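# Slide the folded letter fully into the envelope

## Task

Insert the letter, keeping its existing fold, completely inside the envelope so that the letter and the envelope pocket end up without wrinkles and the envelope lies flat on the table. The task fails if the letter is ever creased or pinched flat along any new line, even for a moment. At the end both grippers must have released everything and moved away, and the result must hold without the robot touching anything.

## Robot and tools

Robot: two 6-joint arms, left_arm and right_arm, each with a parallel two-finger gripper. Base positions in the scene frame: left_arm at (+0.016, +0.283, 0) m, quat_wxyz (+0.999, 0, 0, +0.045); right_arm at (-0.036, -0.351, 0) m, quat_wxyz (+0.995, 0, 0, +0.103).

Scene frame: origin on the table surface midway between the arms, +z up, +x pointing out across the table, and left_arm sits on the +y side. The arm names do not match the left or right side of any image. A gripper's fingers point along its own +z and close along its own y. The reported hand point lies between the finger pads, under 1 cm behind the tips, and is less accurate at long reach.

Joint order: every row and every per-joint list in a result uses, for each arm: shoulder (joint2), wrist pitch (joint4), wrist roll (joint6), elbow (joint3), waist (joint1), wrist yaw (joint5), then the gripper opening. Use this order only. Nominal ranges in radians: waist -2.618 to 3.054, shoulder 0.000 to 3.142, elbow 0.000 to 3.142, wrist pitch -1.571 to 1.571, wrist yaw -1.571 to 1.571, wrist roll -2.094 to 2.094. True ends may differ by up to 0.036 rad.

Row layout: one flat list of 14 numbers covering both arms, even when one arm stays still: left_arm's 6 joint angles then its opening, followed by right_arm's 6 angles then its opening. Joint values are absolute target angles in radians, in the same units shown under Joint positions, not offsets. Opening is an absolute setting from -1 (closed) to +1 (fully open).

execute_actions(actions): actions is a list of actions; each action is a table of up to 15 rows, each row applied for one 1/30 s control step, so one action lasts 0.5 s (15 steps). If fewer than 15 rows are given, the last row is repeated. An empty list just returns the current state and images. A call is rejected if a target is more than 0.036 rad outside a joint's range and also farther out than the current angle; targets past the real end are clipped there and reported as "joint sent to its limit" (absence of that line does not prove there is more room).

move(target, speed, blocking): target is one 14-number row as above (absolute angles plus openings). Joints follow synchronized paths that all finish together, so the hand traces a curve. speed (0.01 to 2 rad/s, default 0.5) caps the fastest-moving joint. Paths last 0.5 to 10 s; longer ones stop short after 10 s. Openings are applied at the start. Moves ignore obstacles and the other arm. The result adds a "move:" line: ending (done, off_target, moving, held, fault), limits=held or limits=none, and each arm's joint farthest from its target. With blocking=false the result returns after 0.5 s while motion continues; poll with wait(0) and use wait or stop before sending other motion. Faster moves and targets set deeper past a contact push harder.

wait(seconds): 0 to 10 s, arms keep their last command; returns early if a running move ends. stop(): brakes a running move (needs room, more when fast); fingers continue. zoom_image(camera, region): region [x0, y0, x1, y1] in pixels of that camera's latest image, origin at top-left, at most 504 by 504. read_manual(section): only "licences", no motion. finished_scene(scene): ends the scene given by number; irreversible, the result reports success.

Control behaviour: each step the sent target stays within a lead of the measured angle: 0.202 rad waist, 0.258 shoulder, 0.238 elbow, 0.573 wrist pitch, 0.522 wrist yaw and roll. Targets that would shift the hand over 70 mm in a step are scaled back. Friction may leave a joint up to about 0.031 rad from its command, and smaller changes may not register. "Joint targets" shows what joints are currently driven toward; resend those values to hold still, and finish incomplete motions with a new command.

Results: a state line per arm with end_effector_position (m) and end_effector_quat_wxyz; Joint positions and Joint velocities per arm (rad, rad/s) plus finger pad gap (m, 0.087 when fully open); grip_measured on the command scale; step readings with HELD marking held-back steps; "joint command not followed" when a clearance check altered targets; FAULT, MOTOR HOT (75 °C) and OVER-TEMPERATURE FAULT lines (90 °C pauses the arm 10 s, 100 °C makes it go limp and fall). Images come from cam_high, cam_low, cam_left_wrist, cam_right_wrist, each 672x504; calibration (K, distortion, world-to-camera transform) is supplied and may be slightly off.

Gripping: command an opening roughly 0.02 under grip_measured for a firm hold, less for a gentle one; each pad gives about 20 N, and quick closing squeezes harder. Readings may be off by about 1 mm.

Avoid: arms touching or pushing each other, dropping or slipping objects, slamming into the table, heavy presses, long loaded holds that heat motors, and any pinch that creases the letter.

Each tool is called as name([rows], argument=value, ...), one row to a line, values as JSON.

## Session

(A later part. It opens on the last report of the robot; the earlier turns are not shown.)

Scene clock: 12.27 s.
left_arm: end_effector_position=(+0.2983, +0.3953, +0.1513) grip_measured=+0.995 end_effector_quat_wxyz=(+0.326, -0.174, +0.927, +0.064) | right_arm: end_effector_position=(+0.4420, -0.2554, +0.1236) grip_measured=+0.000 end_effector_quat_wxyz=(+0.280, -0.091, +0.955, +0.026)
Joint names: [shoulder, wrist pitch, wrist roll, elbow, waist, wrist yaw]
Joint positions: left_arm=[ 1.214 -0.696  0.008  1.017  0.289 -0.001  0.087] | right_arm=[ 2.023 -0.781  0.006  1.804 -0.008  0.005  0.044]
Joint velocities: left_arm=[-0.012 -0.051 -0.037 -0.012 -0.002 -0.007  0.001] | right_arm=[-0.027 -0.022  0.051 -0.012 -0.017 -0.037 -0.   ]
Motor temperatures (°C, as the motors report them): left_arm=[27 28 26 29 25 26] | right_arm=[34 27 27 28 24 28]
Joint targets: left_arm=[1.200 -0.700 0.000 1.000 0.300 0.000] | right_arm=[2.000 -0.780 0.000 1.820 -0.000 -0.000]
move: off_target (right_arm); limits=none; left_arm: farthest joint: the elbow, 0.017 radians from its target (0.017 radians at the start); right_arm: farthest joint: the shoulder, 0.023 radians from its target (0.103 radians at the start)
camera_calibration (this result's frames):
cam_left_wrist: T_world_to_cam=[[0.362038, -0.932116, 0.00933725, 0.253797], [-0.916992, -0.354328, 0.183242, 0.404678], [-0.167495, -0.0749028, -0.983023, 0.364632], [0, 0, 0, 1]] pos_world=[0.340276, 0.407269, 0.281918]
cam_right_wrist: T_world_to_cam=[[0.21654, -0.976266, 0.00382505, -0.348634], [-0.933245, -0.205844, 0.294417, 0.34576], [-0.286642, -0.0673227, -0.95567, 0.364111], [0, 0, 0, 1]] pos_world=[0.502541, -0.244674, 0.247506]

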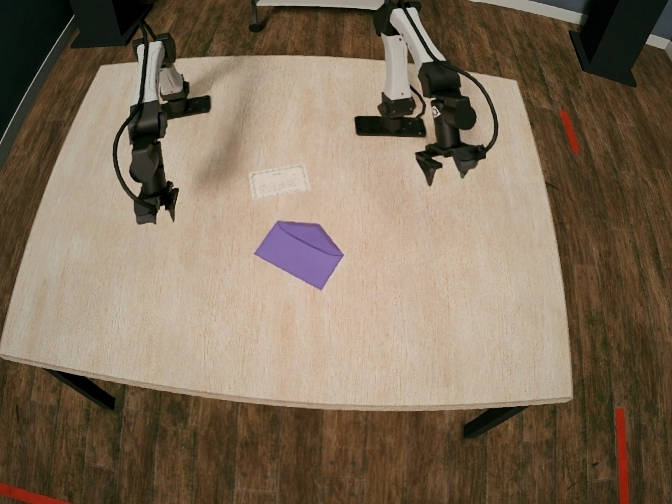

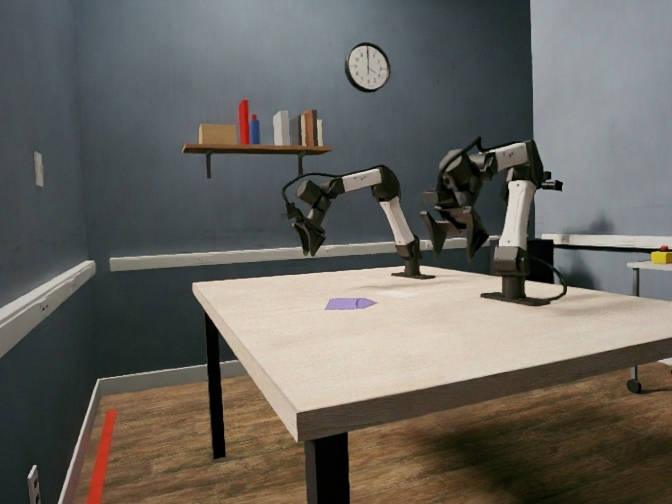

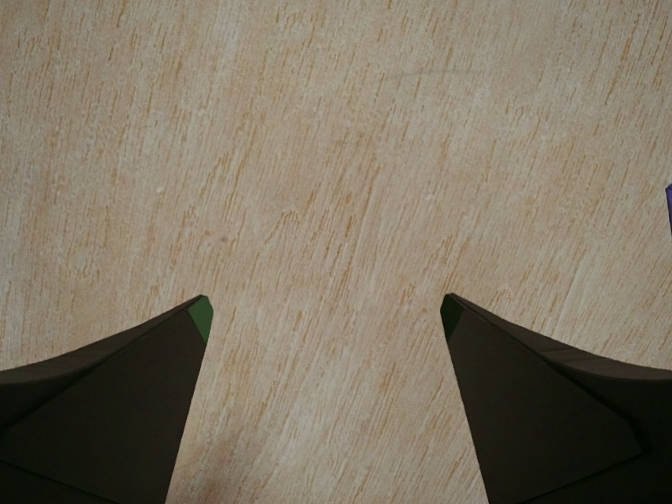

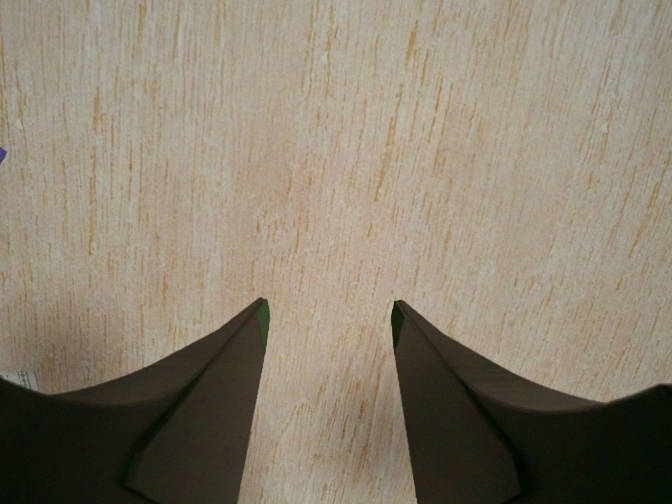

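move(target=[1.9,-1.127,0.45,1.69,-0.99,0,1,2.0,-0.78,0,1.82,0,0,0], speed=1)

move(target=[2.13,-1.11,0.45,1.69,-0.99,0,1,2.0,-0.78,0,1.82,0,0,0], speed=0.3)

Scene clock: 14.50 s.
left_arm: end_effector_position=(+0.2611, -0.0017, +0.1150) grip_measured=+0.995 end_effector_quat_wxyz=(+0.108, +0.620, +0.777, -0.027) | right_arm: end_effector_position=(+0.4420, -0.2554, +0.1236) grip_measured=+0.000 end_effector_quat_wxyz=(+0.280, -0.091, +0.955, +0.026)
Joint names: [shoulder, wrist pitch, wrist roll, elbow, waist, wrist yaw]
Joint positions: left_arm=[ 1.895 -1.118  0.441  1.666 -0.995  0.002  0.087] | right_arm=[ 2.023 -0.781  0.006  1.804 -0.008  0.005  0.044]
Joint velocities: left_arm=[ 0.022  0.007  0.022  0.022 -0.002  0.066 -0.002] | right_arm=[-0.007  0.066 -0.022  0.002 -0.002 -0.022 -0.001]
Motor temperatures (°C, as the motors report them): left_arm=[27 28 26 29 25 26] | right_arm=[35 27 27 29 24 28]
Joint targets: left_arm=[1.900 -1.127 0.450 1.690 -0.990 -0.000] | right_arm=[2.000 -0.780 0.000 1.820 -0.000 -0.000]
move: off_target (left_arm, right_arm); limits=none; left_arm: farthest joint: the elbow, 0.024 radians from its target (0.673 radians at the start); right_arm: farthest joint: the shoulder, 0.023 radians from its target (0.023 radians at the start)
camera_calibration (this result's frames):
cam_left_wrist: T_world_to_cam=[[-0.968653, -0.235694, -0.0784874, 0.256303], [-0.233728, 0.757645, 0.609381, 0.0110339], [-0.0841619, 0.608623, -0.788984, 0.250056], [0, 0, 0, 1]] pos_world=[0.271893, -0.100141, 0.210683]
cam_right_wrist: T_world_to_cam=[[0.21654, -0.976266, 0.00382505, -0.348634], [-0.933245, -0.205844, 0.294417, 0.34576], [-0.286642, -0.0673227, -0.95567, 0.364111], [0, 0, 0, 1]] pos_world=[0.502541, -0.244674, 0.247506]

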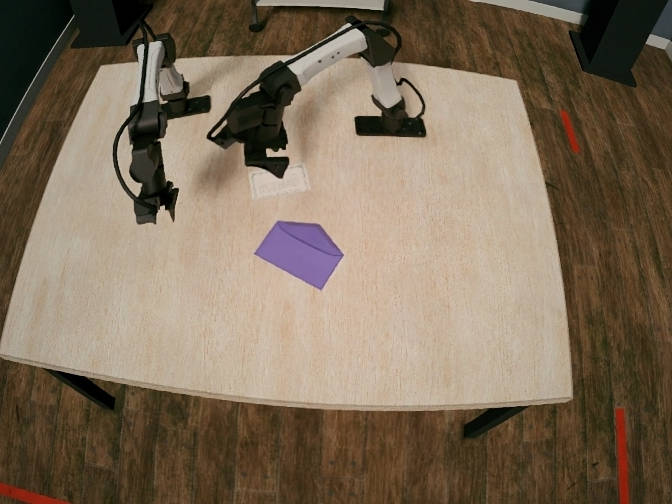

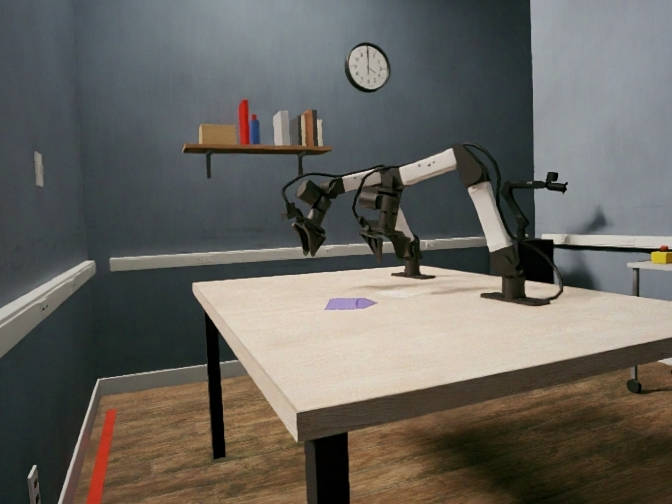

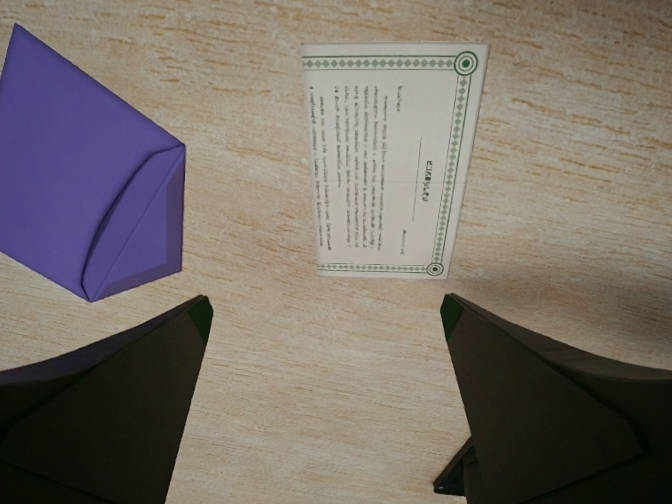

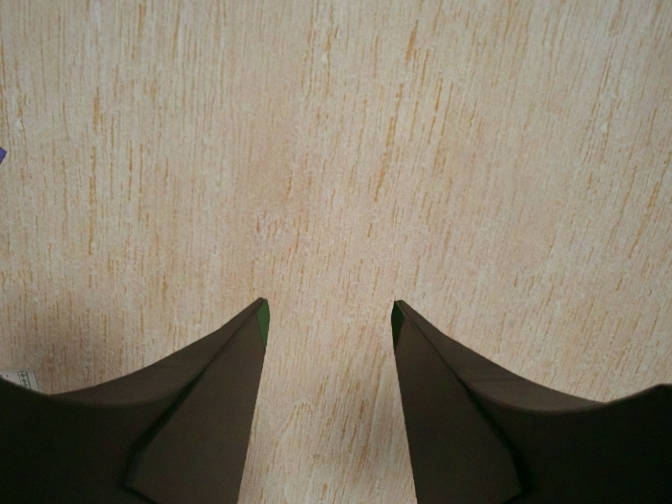

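Scene clock: 15.67 s.
left_arm: end_effector_position=(+0.2554, +0.0057, +0.0327) grip_measured=+0.995 end_effector_quat_wxyz=(-0.005, +0.624, +0.782, +0.000) | right_arm: end_effector_position=(+0.4420, -0.2554, +0.1236) grip_measured=+0.000 end_effector_quat_wxyz=(+0.280, -0.091, +0.955, +0.026)
Joint names: [shoulder, wrist pitch, wrist roll, elbow, waist, wrist yaw]
Joint positions: left_arm=[ 2.128 -1.118  0.441  1.666 -0.995  0.002  0.087] | right_arm=[ 2.023 -0.781  0.006  1.804 -0.008  0.005  0.044]
Joint velocities: left_arm=[ 0.002 -0.007  0.022 -0.017 -0.002 -0.081 -0.   ] | right_arm=[ 0.012 -0.022 -0.007 -0.002 -0.007 -0.037 -0.   ]
Motor temperatures (°C, as the motors report them): left_arm=[27 28 26 29 25 26] | right_arm=[35 27 27 29 24 28]
Joint targets: left_arm=[2.130 -1.110 0.450 1.690 -0.990 -0.000] | right_arm=[2.000 -0.780 -0.000 1.820 0.000 0.000]
move: off_target (left_arm, right_arm); limits=none; left_arm: farthest joint: the elbow, 0.024 radians from its target (0.024 radians at the start); right_arm: farthest joint: the shoulder, 0.023 radians from its target (0.023 radians at the start)
camera_calibration (this result's frames):
cam_left_wrist: T_world_to_cam=[[-0.97304, -0.22984, 0.0191712, 0.243914], [-0.133922, 0.630721, 0.764366, 0.0244387], [-0.187774, 0.741191, -0.644497, 0.201176], [0, 0, 0, 1]] pos_world=[0.278387, -0.108463, 0.106301]
cam_right_wrist: T_world_to_cam=[[0.21654, -0.976266, 0.00382505, -0.348634], [-0.933245, -0.205844, 0.294417, 0.34576], [-0.286642, -0.0673227, -0.95567, 0.364111], [0, 0, 0, 1]] pos_world=[0.502541, -0.244674, 0.247506]

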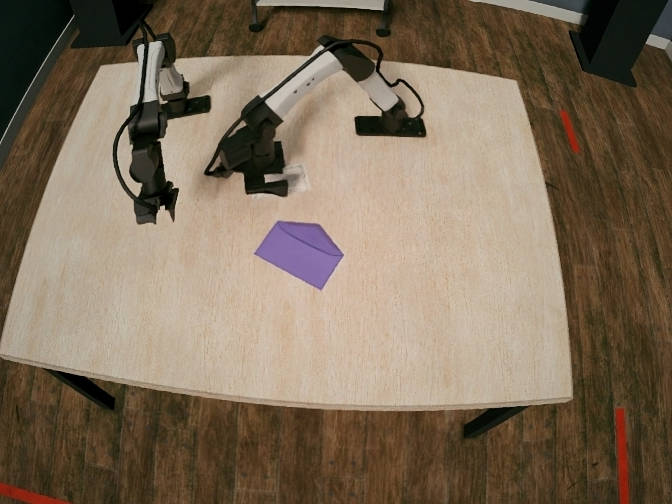

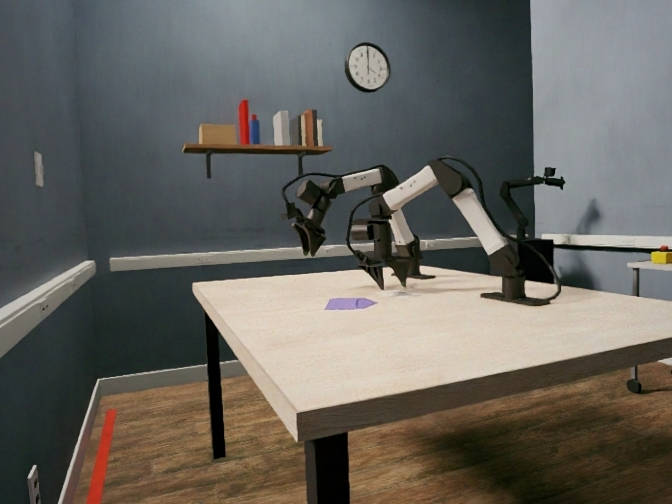

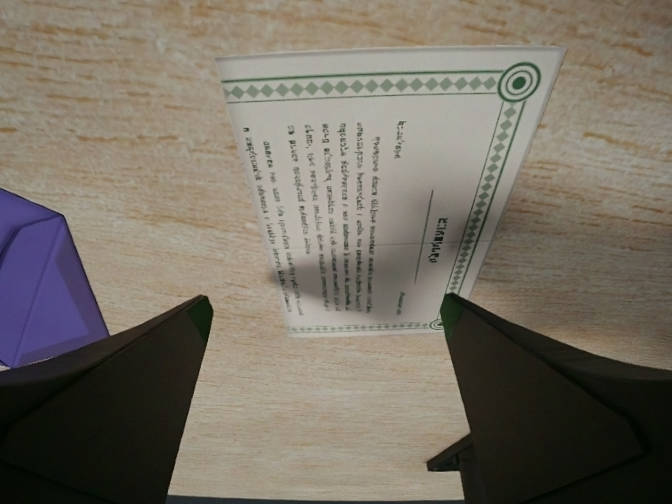

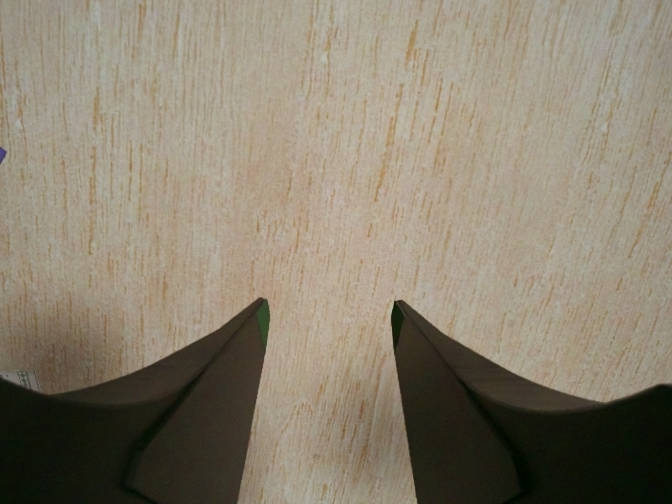

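move(target=[2.18,-1.05,0.375,1.69,-1.065,0,1,2.0,-0.78,0,1.82,0,0,0], speed=0.1)

Scene clock: 16.93 s.
left_arm: end_effector_position=(+0.2415, -0.0174, +0.0158) grip_measured=+0.995 end_effector_quat_wxyz=(+0.002, +0.626, +0.780, -0.002) | right_arm: end_effector_position=(+0.4420, -0.2554, +0.1236) grip_measured=+0.000 end_effector_quat_wxyz=(+0.280, -0.091, +0.955, +0.026)
Joint names: [shoulder, wrist pitch, wrist roll, elbow, waist, wrist yaw]
Joint positions: left_arm=[ 2.17  -1.062  0.384  1.666 -1.056  0.002  0.087] | right_arm=[ 2.023 -0.781  0.006  1.804 -0.008  0.005  0.044]
Joint velocities: left_arm=[-0.002  0.081 -0.037  0.007  0.007  0.037 -0.001] | right_arm=[ 0.002 -0.051 -0.022  0.002 -0.002  0.007  0.   ]
Motor temperatures (°C, as the motors report them): left_arm=[28 27 26 30 25 26] | right_arm=[36 27 27 29 24 28]
Joint targets: left_arm=[2.180 -1.050 0.375 1.690 -1.065 -0.000] | right_arm=[2.000 -0.780 -0.000 1.820 0.000 -0.000]
move: off_target (left_arm, right_arm); limits=none; left_arm: farthest joint: the elbow, 0.024 radians from its target (0.024 radians at the start); right_arm: farthest joint: the shoulder, 0.023 radians from its target (0.023 radians at the start)
camera_calibration (this result's frames):
cam_left_wrist: T_world_to_cam=[[-0.974307, -0.224826, 0.0133711, 0.225892], [-0.137337, 0.64012, 0.7559, 0.0511899], [-0.178505, 0.734643, -0.65455, 0.202629], [0, 0, 0, 1]] pos_world=[0.263288, -0.130841, 0.0909158]
cam_right_wrist: T_world_to_cam=[[0.21654, -0.976266, 0.00382505, -0.348634], [-0.933245, -0.205844, 0.294417, 0.34576], [-0.286642, -0.0673227, -0.95567, 0.364111], [0, 0, 0, 1]] pos_world=[0.502541, -0.244674, 0.247506]

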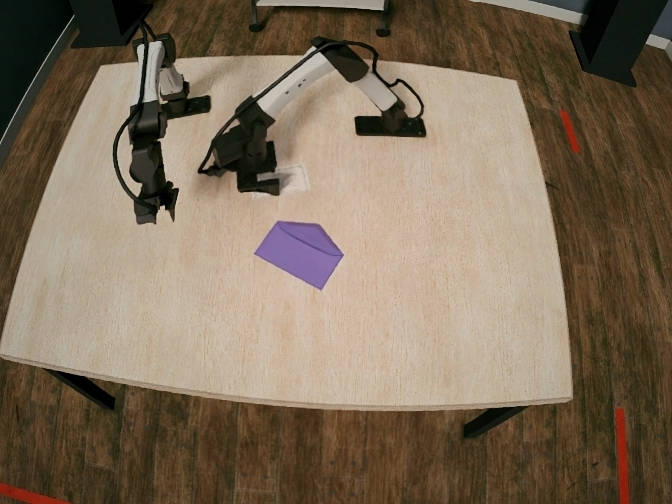

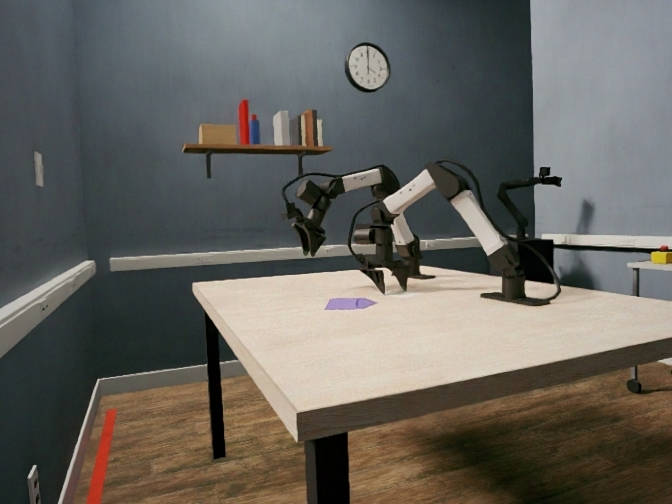

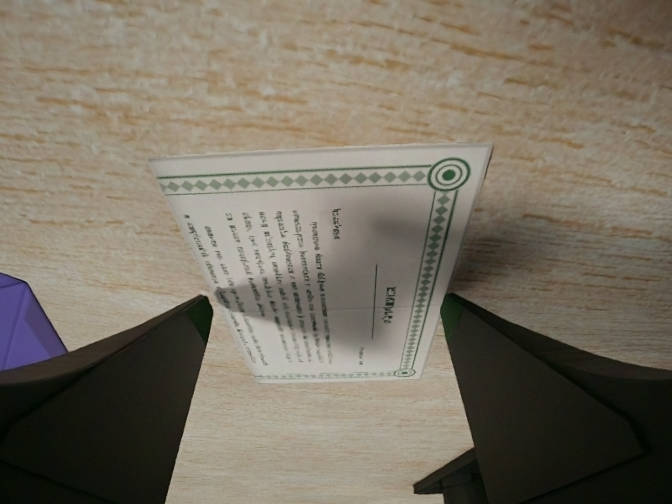

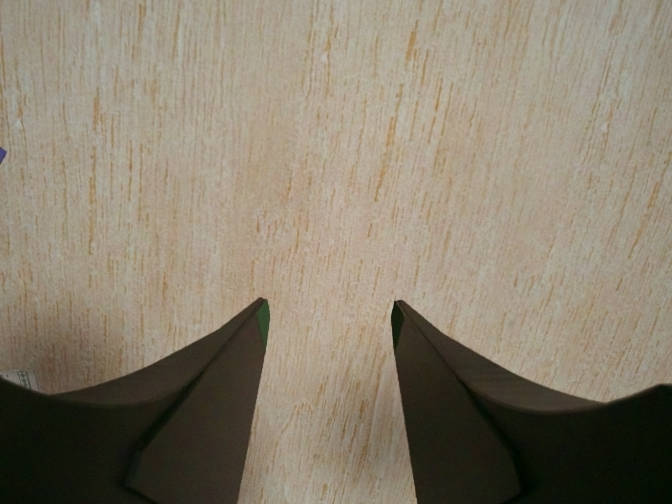

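move(target=[2.215,-1.03,0.34,1.69,-1.065,0,1,2.0,-0.78,0,1.82,0,0,0], speed=0.05)

move(target=[2.215,-1.03,0.34,1.69,-1.065,0,0.75,2.0,-0.78,0,1.82,0,0,0])

Scene clock: 18.30 s.
left_arm: end_effector_position=(+0.2406, -0.0173, +0.0118) grip_measured=+0.995 end_effector_quat_wxyz=(-0.001, +0.615, +0.789, +0.001) | right_arm: end_effector_position=(+0.4420, -0.2554, +0.1236) grip_measured=+0.000 end_effector_quat_wxyz=(+0.280, -0.091, +0.955, +0.026)
Joint names: [shoulder, wrist pitch, wrist roll, elbow, waist, wrist yaw]
Joint positions: left_arm=[ 2.182 -1.058  0.357  1.666 -1.056 -0.     0.087] | right_arm=[ 2.023 -0.781  0.006  1.804 -0.008  0.005  0.044]
Joint velocities: left_arm=[ 0.002 -0.007  0.037  0.007  0.012  0.051  0.   ] | right_arm=[ 0.007 -0.007  0.022  0.007  0.017 -0.022 -0.003]
Motor temperatures (°C, as the motors report them): left_arm=[28 27 26 30 25 26] | right_arm=[36 27 27 29 24 28]
Joint targets: left_arm=[2.215 -1.030 0.340 1.690 -1.065 0.000] | right_arm=[2.000 -0.780 0.000 1.820 -0.000 -0.000]
move: off_target (left_arm, right_arm); limits=none; left_arm: farthest joint: the shoulder, 0.033 radians from its target (0.045 radians at the start); right_arm: farthest joint: the shoulder, 0.023 radians from its target (0.023 radians at the start)
camera_calibration (this result's frames):
cam_left_wrist: T_world_to_cam=[[-0.96773, -0.251603, 0.0139686, 0.223033], [-0.152907, 0.630373, 0.761084, 0.057512], [-0.200297, 0.734388, -0.648503, 0.204876], [0, 0, 0, 1]] pos_world=[0.265665, -0.130597, 0.0859757]
cam_right_wrist: T_world_to_cam=[[0.21654, -0.976266, 0.00382505, -0.348634], [-0.933245, -0.205844, 0.294417, 0.34576], [-0.286642, -0.0673227, -0.95567, 0.364111], [0, 0, 0, 1]] pos_world=[0.502541, -0.244674, 0.247506]

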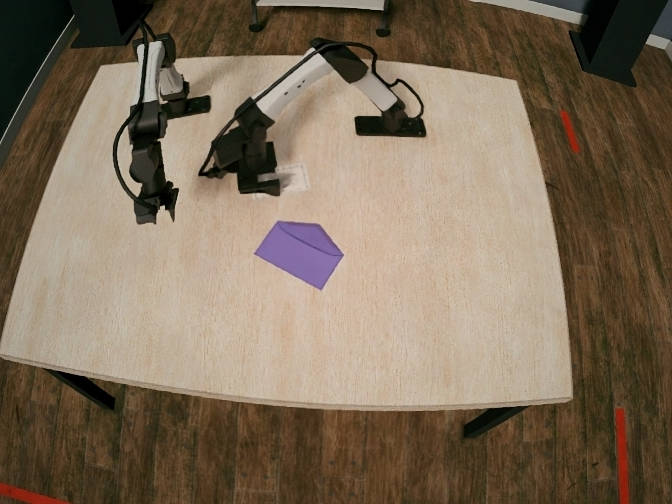

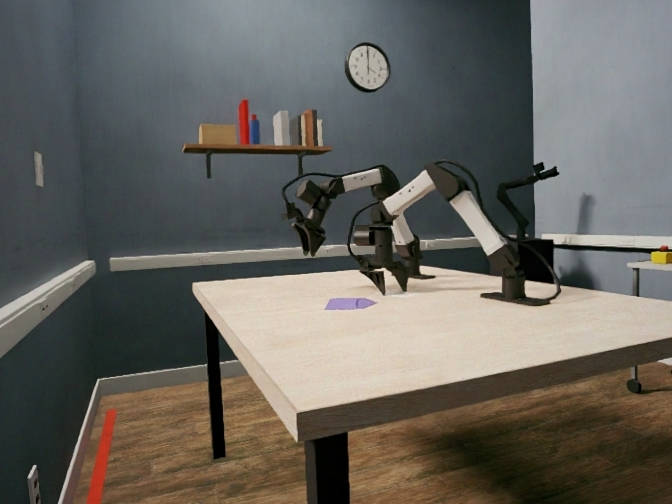

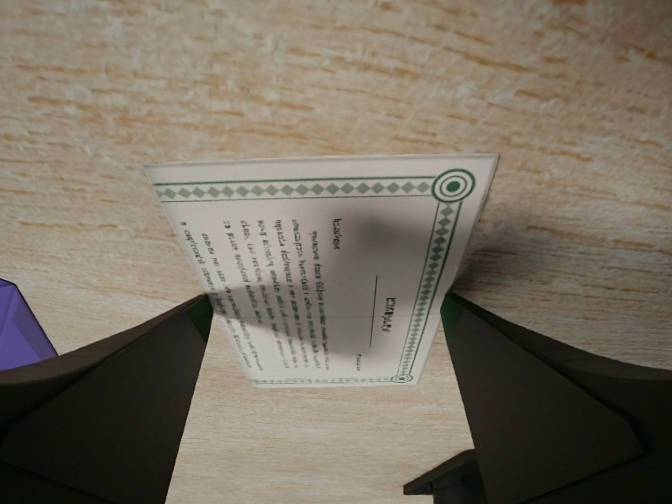

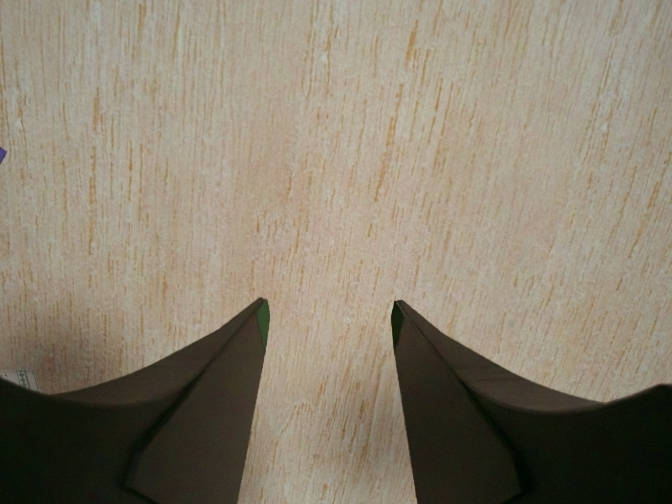

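Scene clock: 19.00 s.
left_arm: end_effector_position=(+0.2398, -0.0168, +0.0119) grip_measured=+0.750 end_effector_quat_wxyz=(-0.003, +0.614, +0.790, +0.000) | right_arm: end_effector_position=(+0.4420, -0.2554, +0.1236) grip_measured=+0.000 end_effector_quat_wxyz=(+0.280, -0.091, +0.955, +0.026)
Joint names: [shoulder, wrist pitch, wrist roll, elbow, waist, wrist yaw]
Joint positions: left_arm=[ 2.182 -1.061  0.354  1.666 -1.056  0.001  0.077] | right_arm=[ 2.023 -0.781  0.006  1.804 -0.008  0.005  0.044]
Joint velocities: left_arm=[-0.002 -0.037  0.022 -0.012 -0.017  0.066  0.   ] | right_arm=[ 0.007 -0.007  0.007  0.012  0.007  0.037  0.   ]
Motor temperatures (°C, as the motors report them): left_arm=[29 27 26 30 25 26] | right_arm=[37 27 27 29 24 28]
Joint targets: left_arm=[2.215 -1.030 0.340 1.690 -1.065 0.000] | right_arm=[2.000 -0.780 -0.000 1.820 0.000 -0.000]
move: off_target (left_arm, right_arm); limits=none; left_arm: farthest joint: the shoulder, 0.033 radians from its target (0.033 radians at the start); right_arm: farthest joint: the shoulder, 0.023 radians from its target (0.023 radians at the start)
camera_calibration (this result's frames):
cam_left_wrist: T_world_to_cam=[[-0.967013, -0.25422, 0.0160733, 0.22223], [-0.152561, 0.628539, 0.762669, 0.0568846], [-0.203988, 0.735059, -0.646589, 0.205321], [0, 0, 0, 1]] pos_world=[0.265461, -0.130182, 0.0858024]
cam_right_wrist: T_world_to_cam=[[0.21654, -0.976266, 0.00382505, -0.348634], [-0.933245, -0.205844, 0.294417, 0.34576], [-0.286642, -0.0673227, -0.95567, 0.364111], [0, 0, 0, 1]] pos_world=[0.502541, -0.244674, 0.247506]

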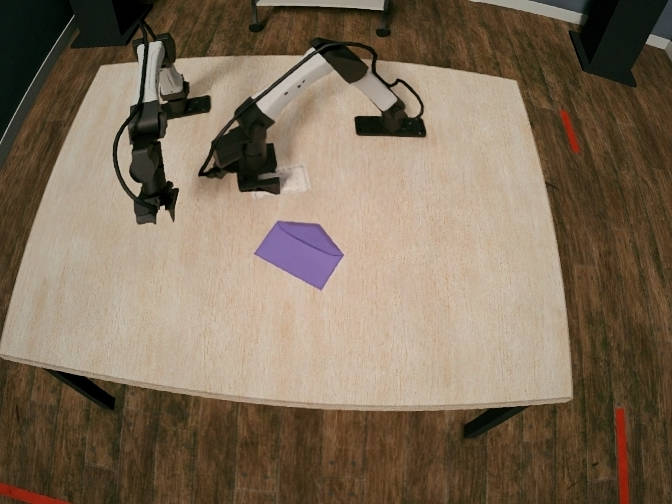

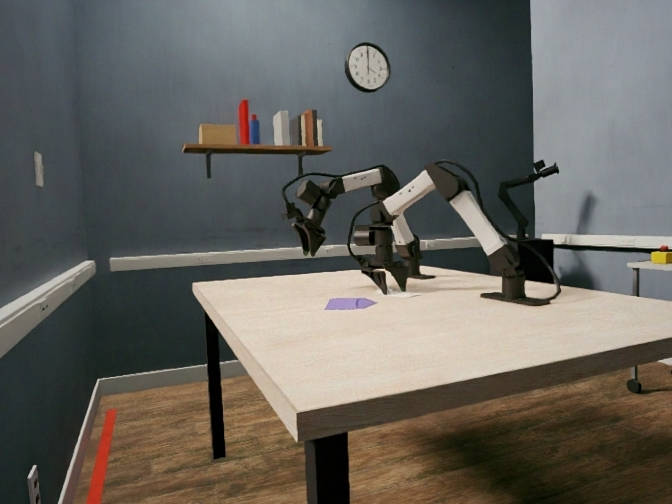

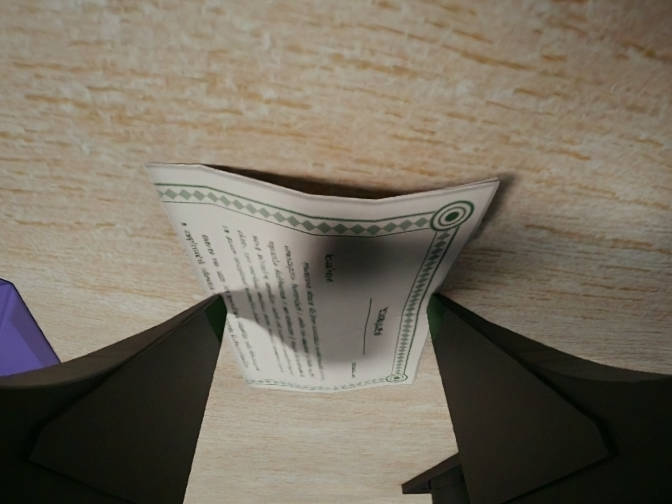

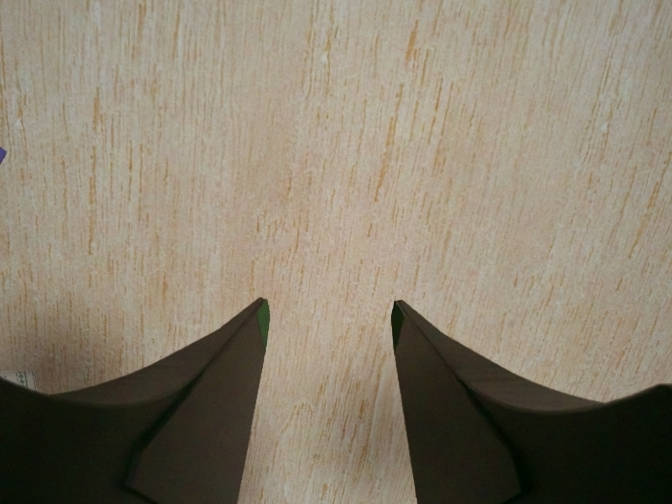

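It bows. Close a bit more and lift.

move(target=[2.215,-1.03,0.34,1.69,-1.065,0,0.5,2.0,-0.78,0,1.82,0,0,0])

move(target=[2.1,-1.13,0.34,1.69,-1.065,0,0.5,2.0,-0.78,0,1.82,0,0,0], speed=0.08)

Scene clock: 19.77 s.
left_arm: end_effector_position=(+0.2395, -0.0165, +0.0119) grip_measured=+0.500 end_effector_quat_wxyz=(-0.004, +0.613, +0.790, +0.001) | right_arm: end_effector_position=(+0.4420, -0.2554, +0.1236) grip_measured=+0.000 end_effector_quat_wxyz=(+0.280, -0.091, +0.955, +0.026)
Joint names: [shoulder, wrist pitch, wrist roll, elbow, waist, wrist yaw]
Joint positions: left_arm=[ 2.182 -1.063  0.352  1.666 -1.056  0.001  0.066] | right_arm=[ 2.023 -0.781  0.006  1.804 -0.008  0.005  0.044]
Joint velocities: left_arm=[-0.012  0.037  0.022 -0.007  0.002 -0.022  0.   ] | right_arm=[ 0.012  0.051 -0.022 -0.002  0.002 -0.081  0.001]
Motor temperatures (°C, as the motors report them): left_arm=[29 27 26 30 25 26] | right_arm=[37 27 27 29 24 28]
Joint targets: left_arm=[2.215 -1.030 0.340 1.690 -1.065 0.000] | right_arm=[2.000 -0.780 -0.000 1.820 0.000 -0.000]
move: off_target (left_arm, right_arm); limits=none; left_arm: farthest joint: the shoulder, 0.033 radians from its target (0.033 radians at the start); right_arm: farthest joint: the shoulder, 0.023 radians from its target (0.023 radians at the start)
camera_calibration (this result's frames):
cam_left_wrist: T_world_to_cam=[[-0.966415, -0.256453, 0.0165757, 0.221819], [-0.153346, 0.627222, 0.763595, 0.0567632], [-0.206223, 0.735408, -0.645482, 0.205614], [0, 0, 0, 1]] pos_world=[0.265475, -0.129927, 0.0856992]
cam_right_wrist: T_world_to_cam=[[0.21654, -0.976266, 0.00382505, -0.348634], [-0.933245, -0.205844, 0.294417, 0.34576], [-0.286642, -0.0673227, -0.95567, 0.364111], [0, 0, 0, 1]] pos_world=[0.502541, -0.244674, 0.247506]

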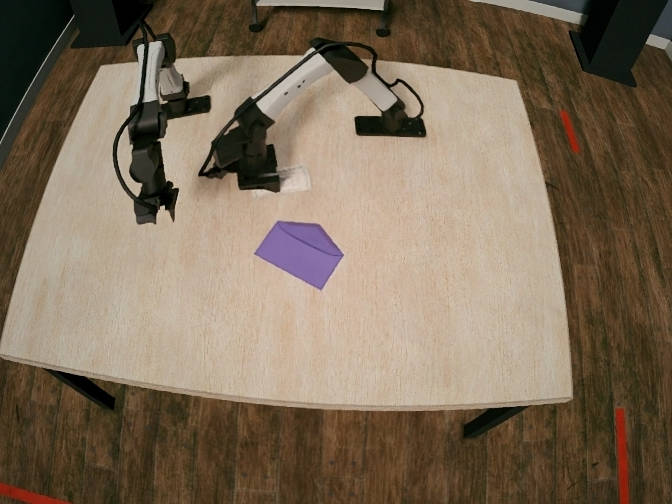

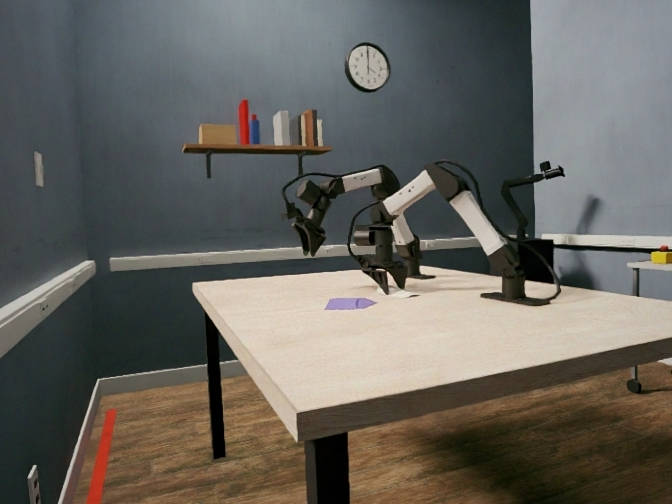

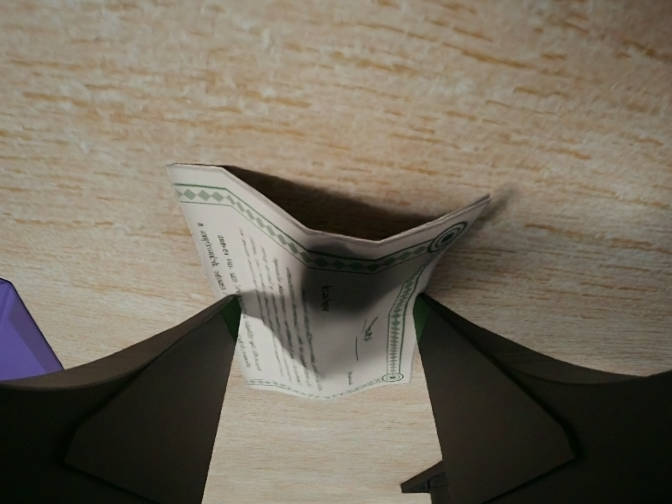

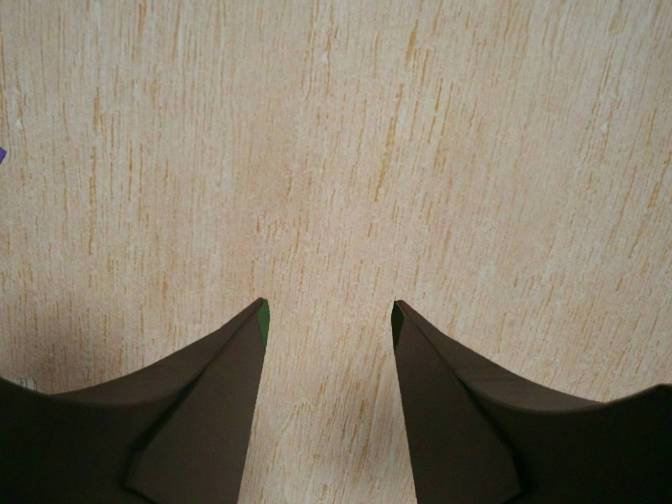

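Scene clock: 21.27 s.
left_arm: end_effector_position=(+0.2344, -0.0093, +0.0353) grip_measured=+0.500 end_effector_quat_wxyz=(-0.002, +0.612, +0.791, +0.000) | right_arm: end_effector_position=(+0.4420, -0.2554, +0.1236) grip_measured=+0.000 end_effector_quat_wxyz=(+0.280, -0.091, +0.955, +0.026)
Joint names: [shoulder, wrist pitch, wrist roll, elbow, waist, wrist yaw]
Joint positions: left_arm=[ 2.121 -1.12   0.349  1.666 -1.056  0.001  0.066] | right_arm=[ 2.023 -0.781  0.006  1.804 -0.008  0.005  0.044]
Joint velocities: left_arm=[-0.012 -0.022  0.095  0.012  0.012 -0.007  0.   ] | right_arm=[-0.032 -0.022 -0.022 -0.002  0.007  0.007 -0.   ]
Motor temperatures (°C, as the motors report them): left_arm=[30 27 26 30 25 26] | right_arm=[37 28 27 30 24 28]
Joint targets: left_arm=[2.100 -1.130 0.340 1.690 -1.065 0.000] | right_arm=[2.000 -0.780 0.000 1.820 -0.000 0.000]
move: off_target (left_arm, right_arm); limits=none; left_arm: farthest joint: the elbow, 0.024 radians from its target (0.024 radians at the start); right_arm: farthest joint: the shoulder, 0.023 radians from its target (0.023 radians at the start)
camera_calibration (this result's frames):
cam_left_wrist: T_world_to_cam=[[-0.965659, -0.259356, 0.0154062, 0.218188], [-0.156759, 0.628894, 0.761524, 0.0345534], [-0.207195, 0.732957, -0.647954, 0.21464], [0, 0, 0, 1]] pos_world=[0.260584, -0.122464, 0.109402]
cam_right_wrist: T_world_to_cam=[[0.21654, -0.976266, 0.00382505, -0.348634], [-0.933245, -0.205844, 0.294417, 0.34576], [-0.286642, -0.0673227, -0.95567, 0.364111], [0, 0, 0, 1]] pos_world=[0.502541, -0.244674, 0.247506]

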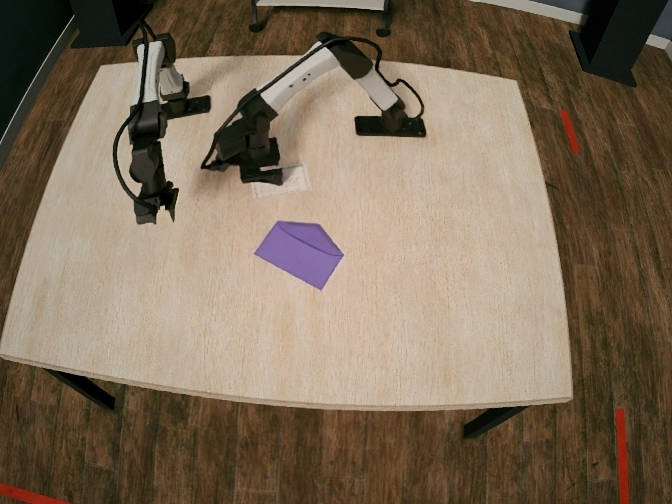

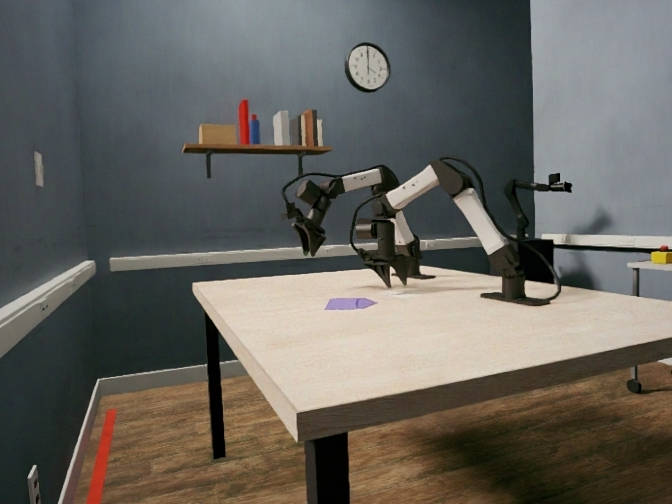

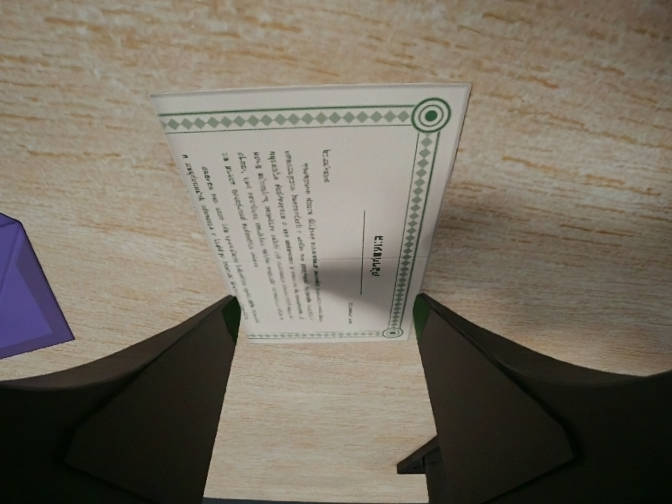

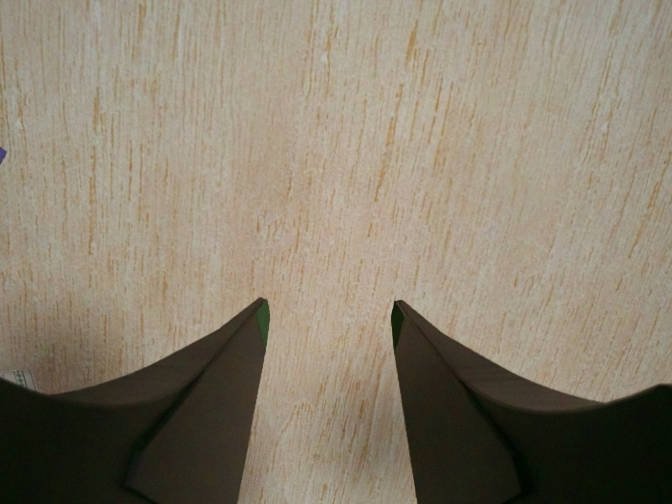

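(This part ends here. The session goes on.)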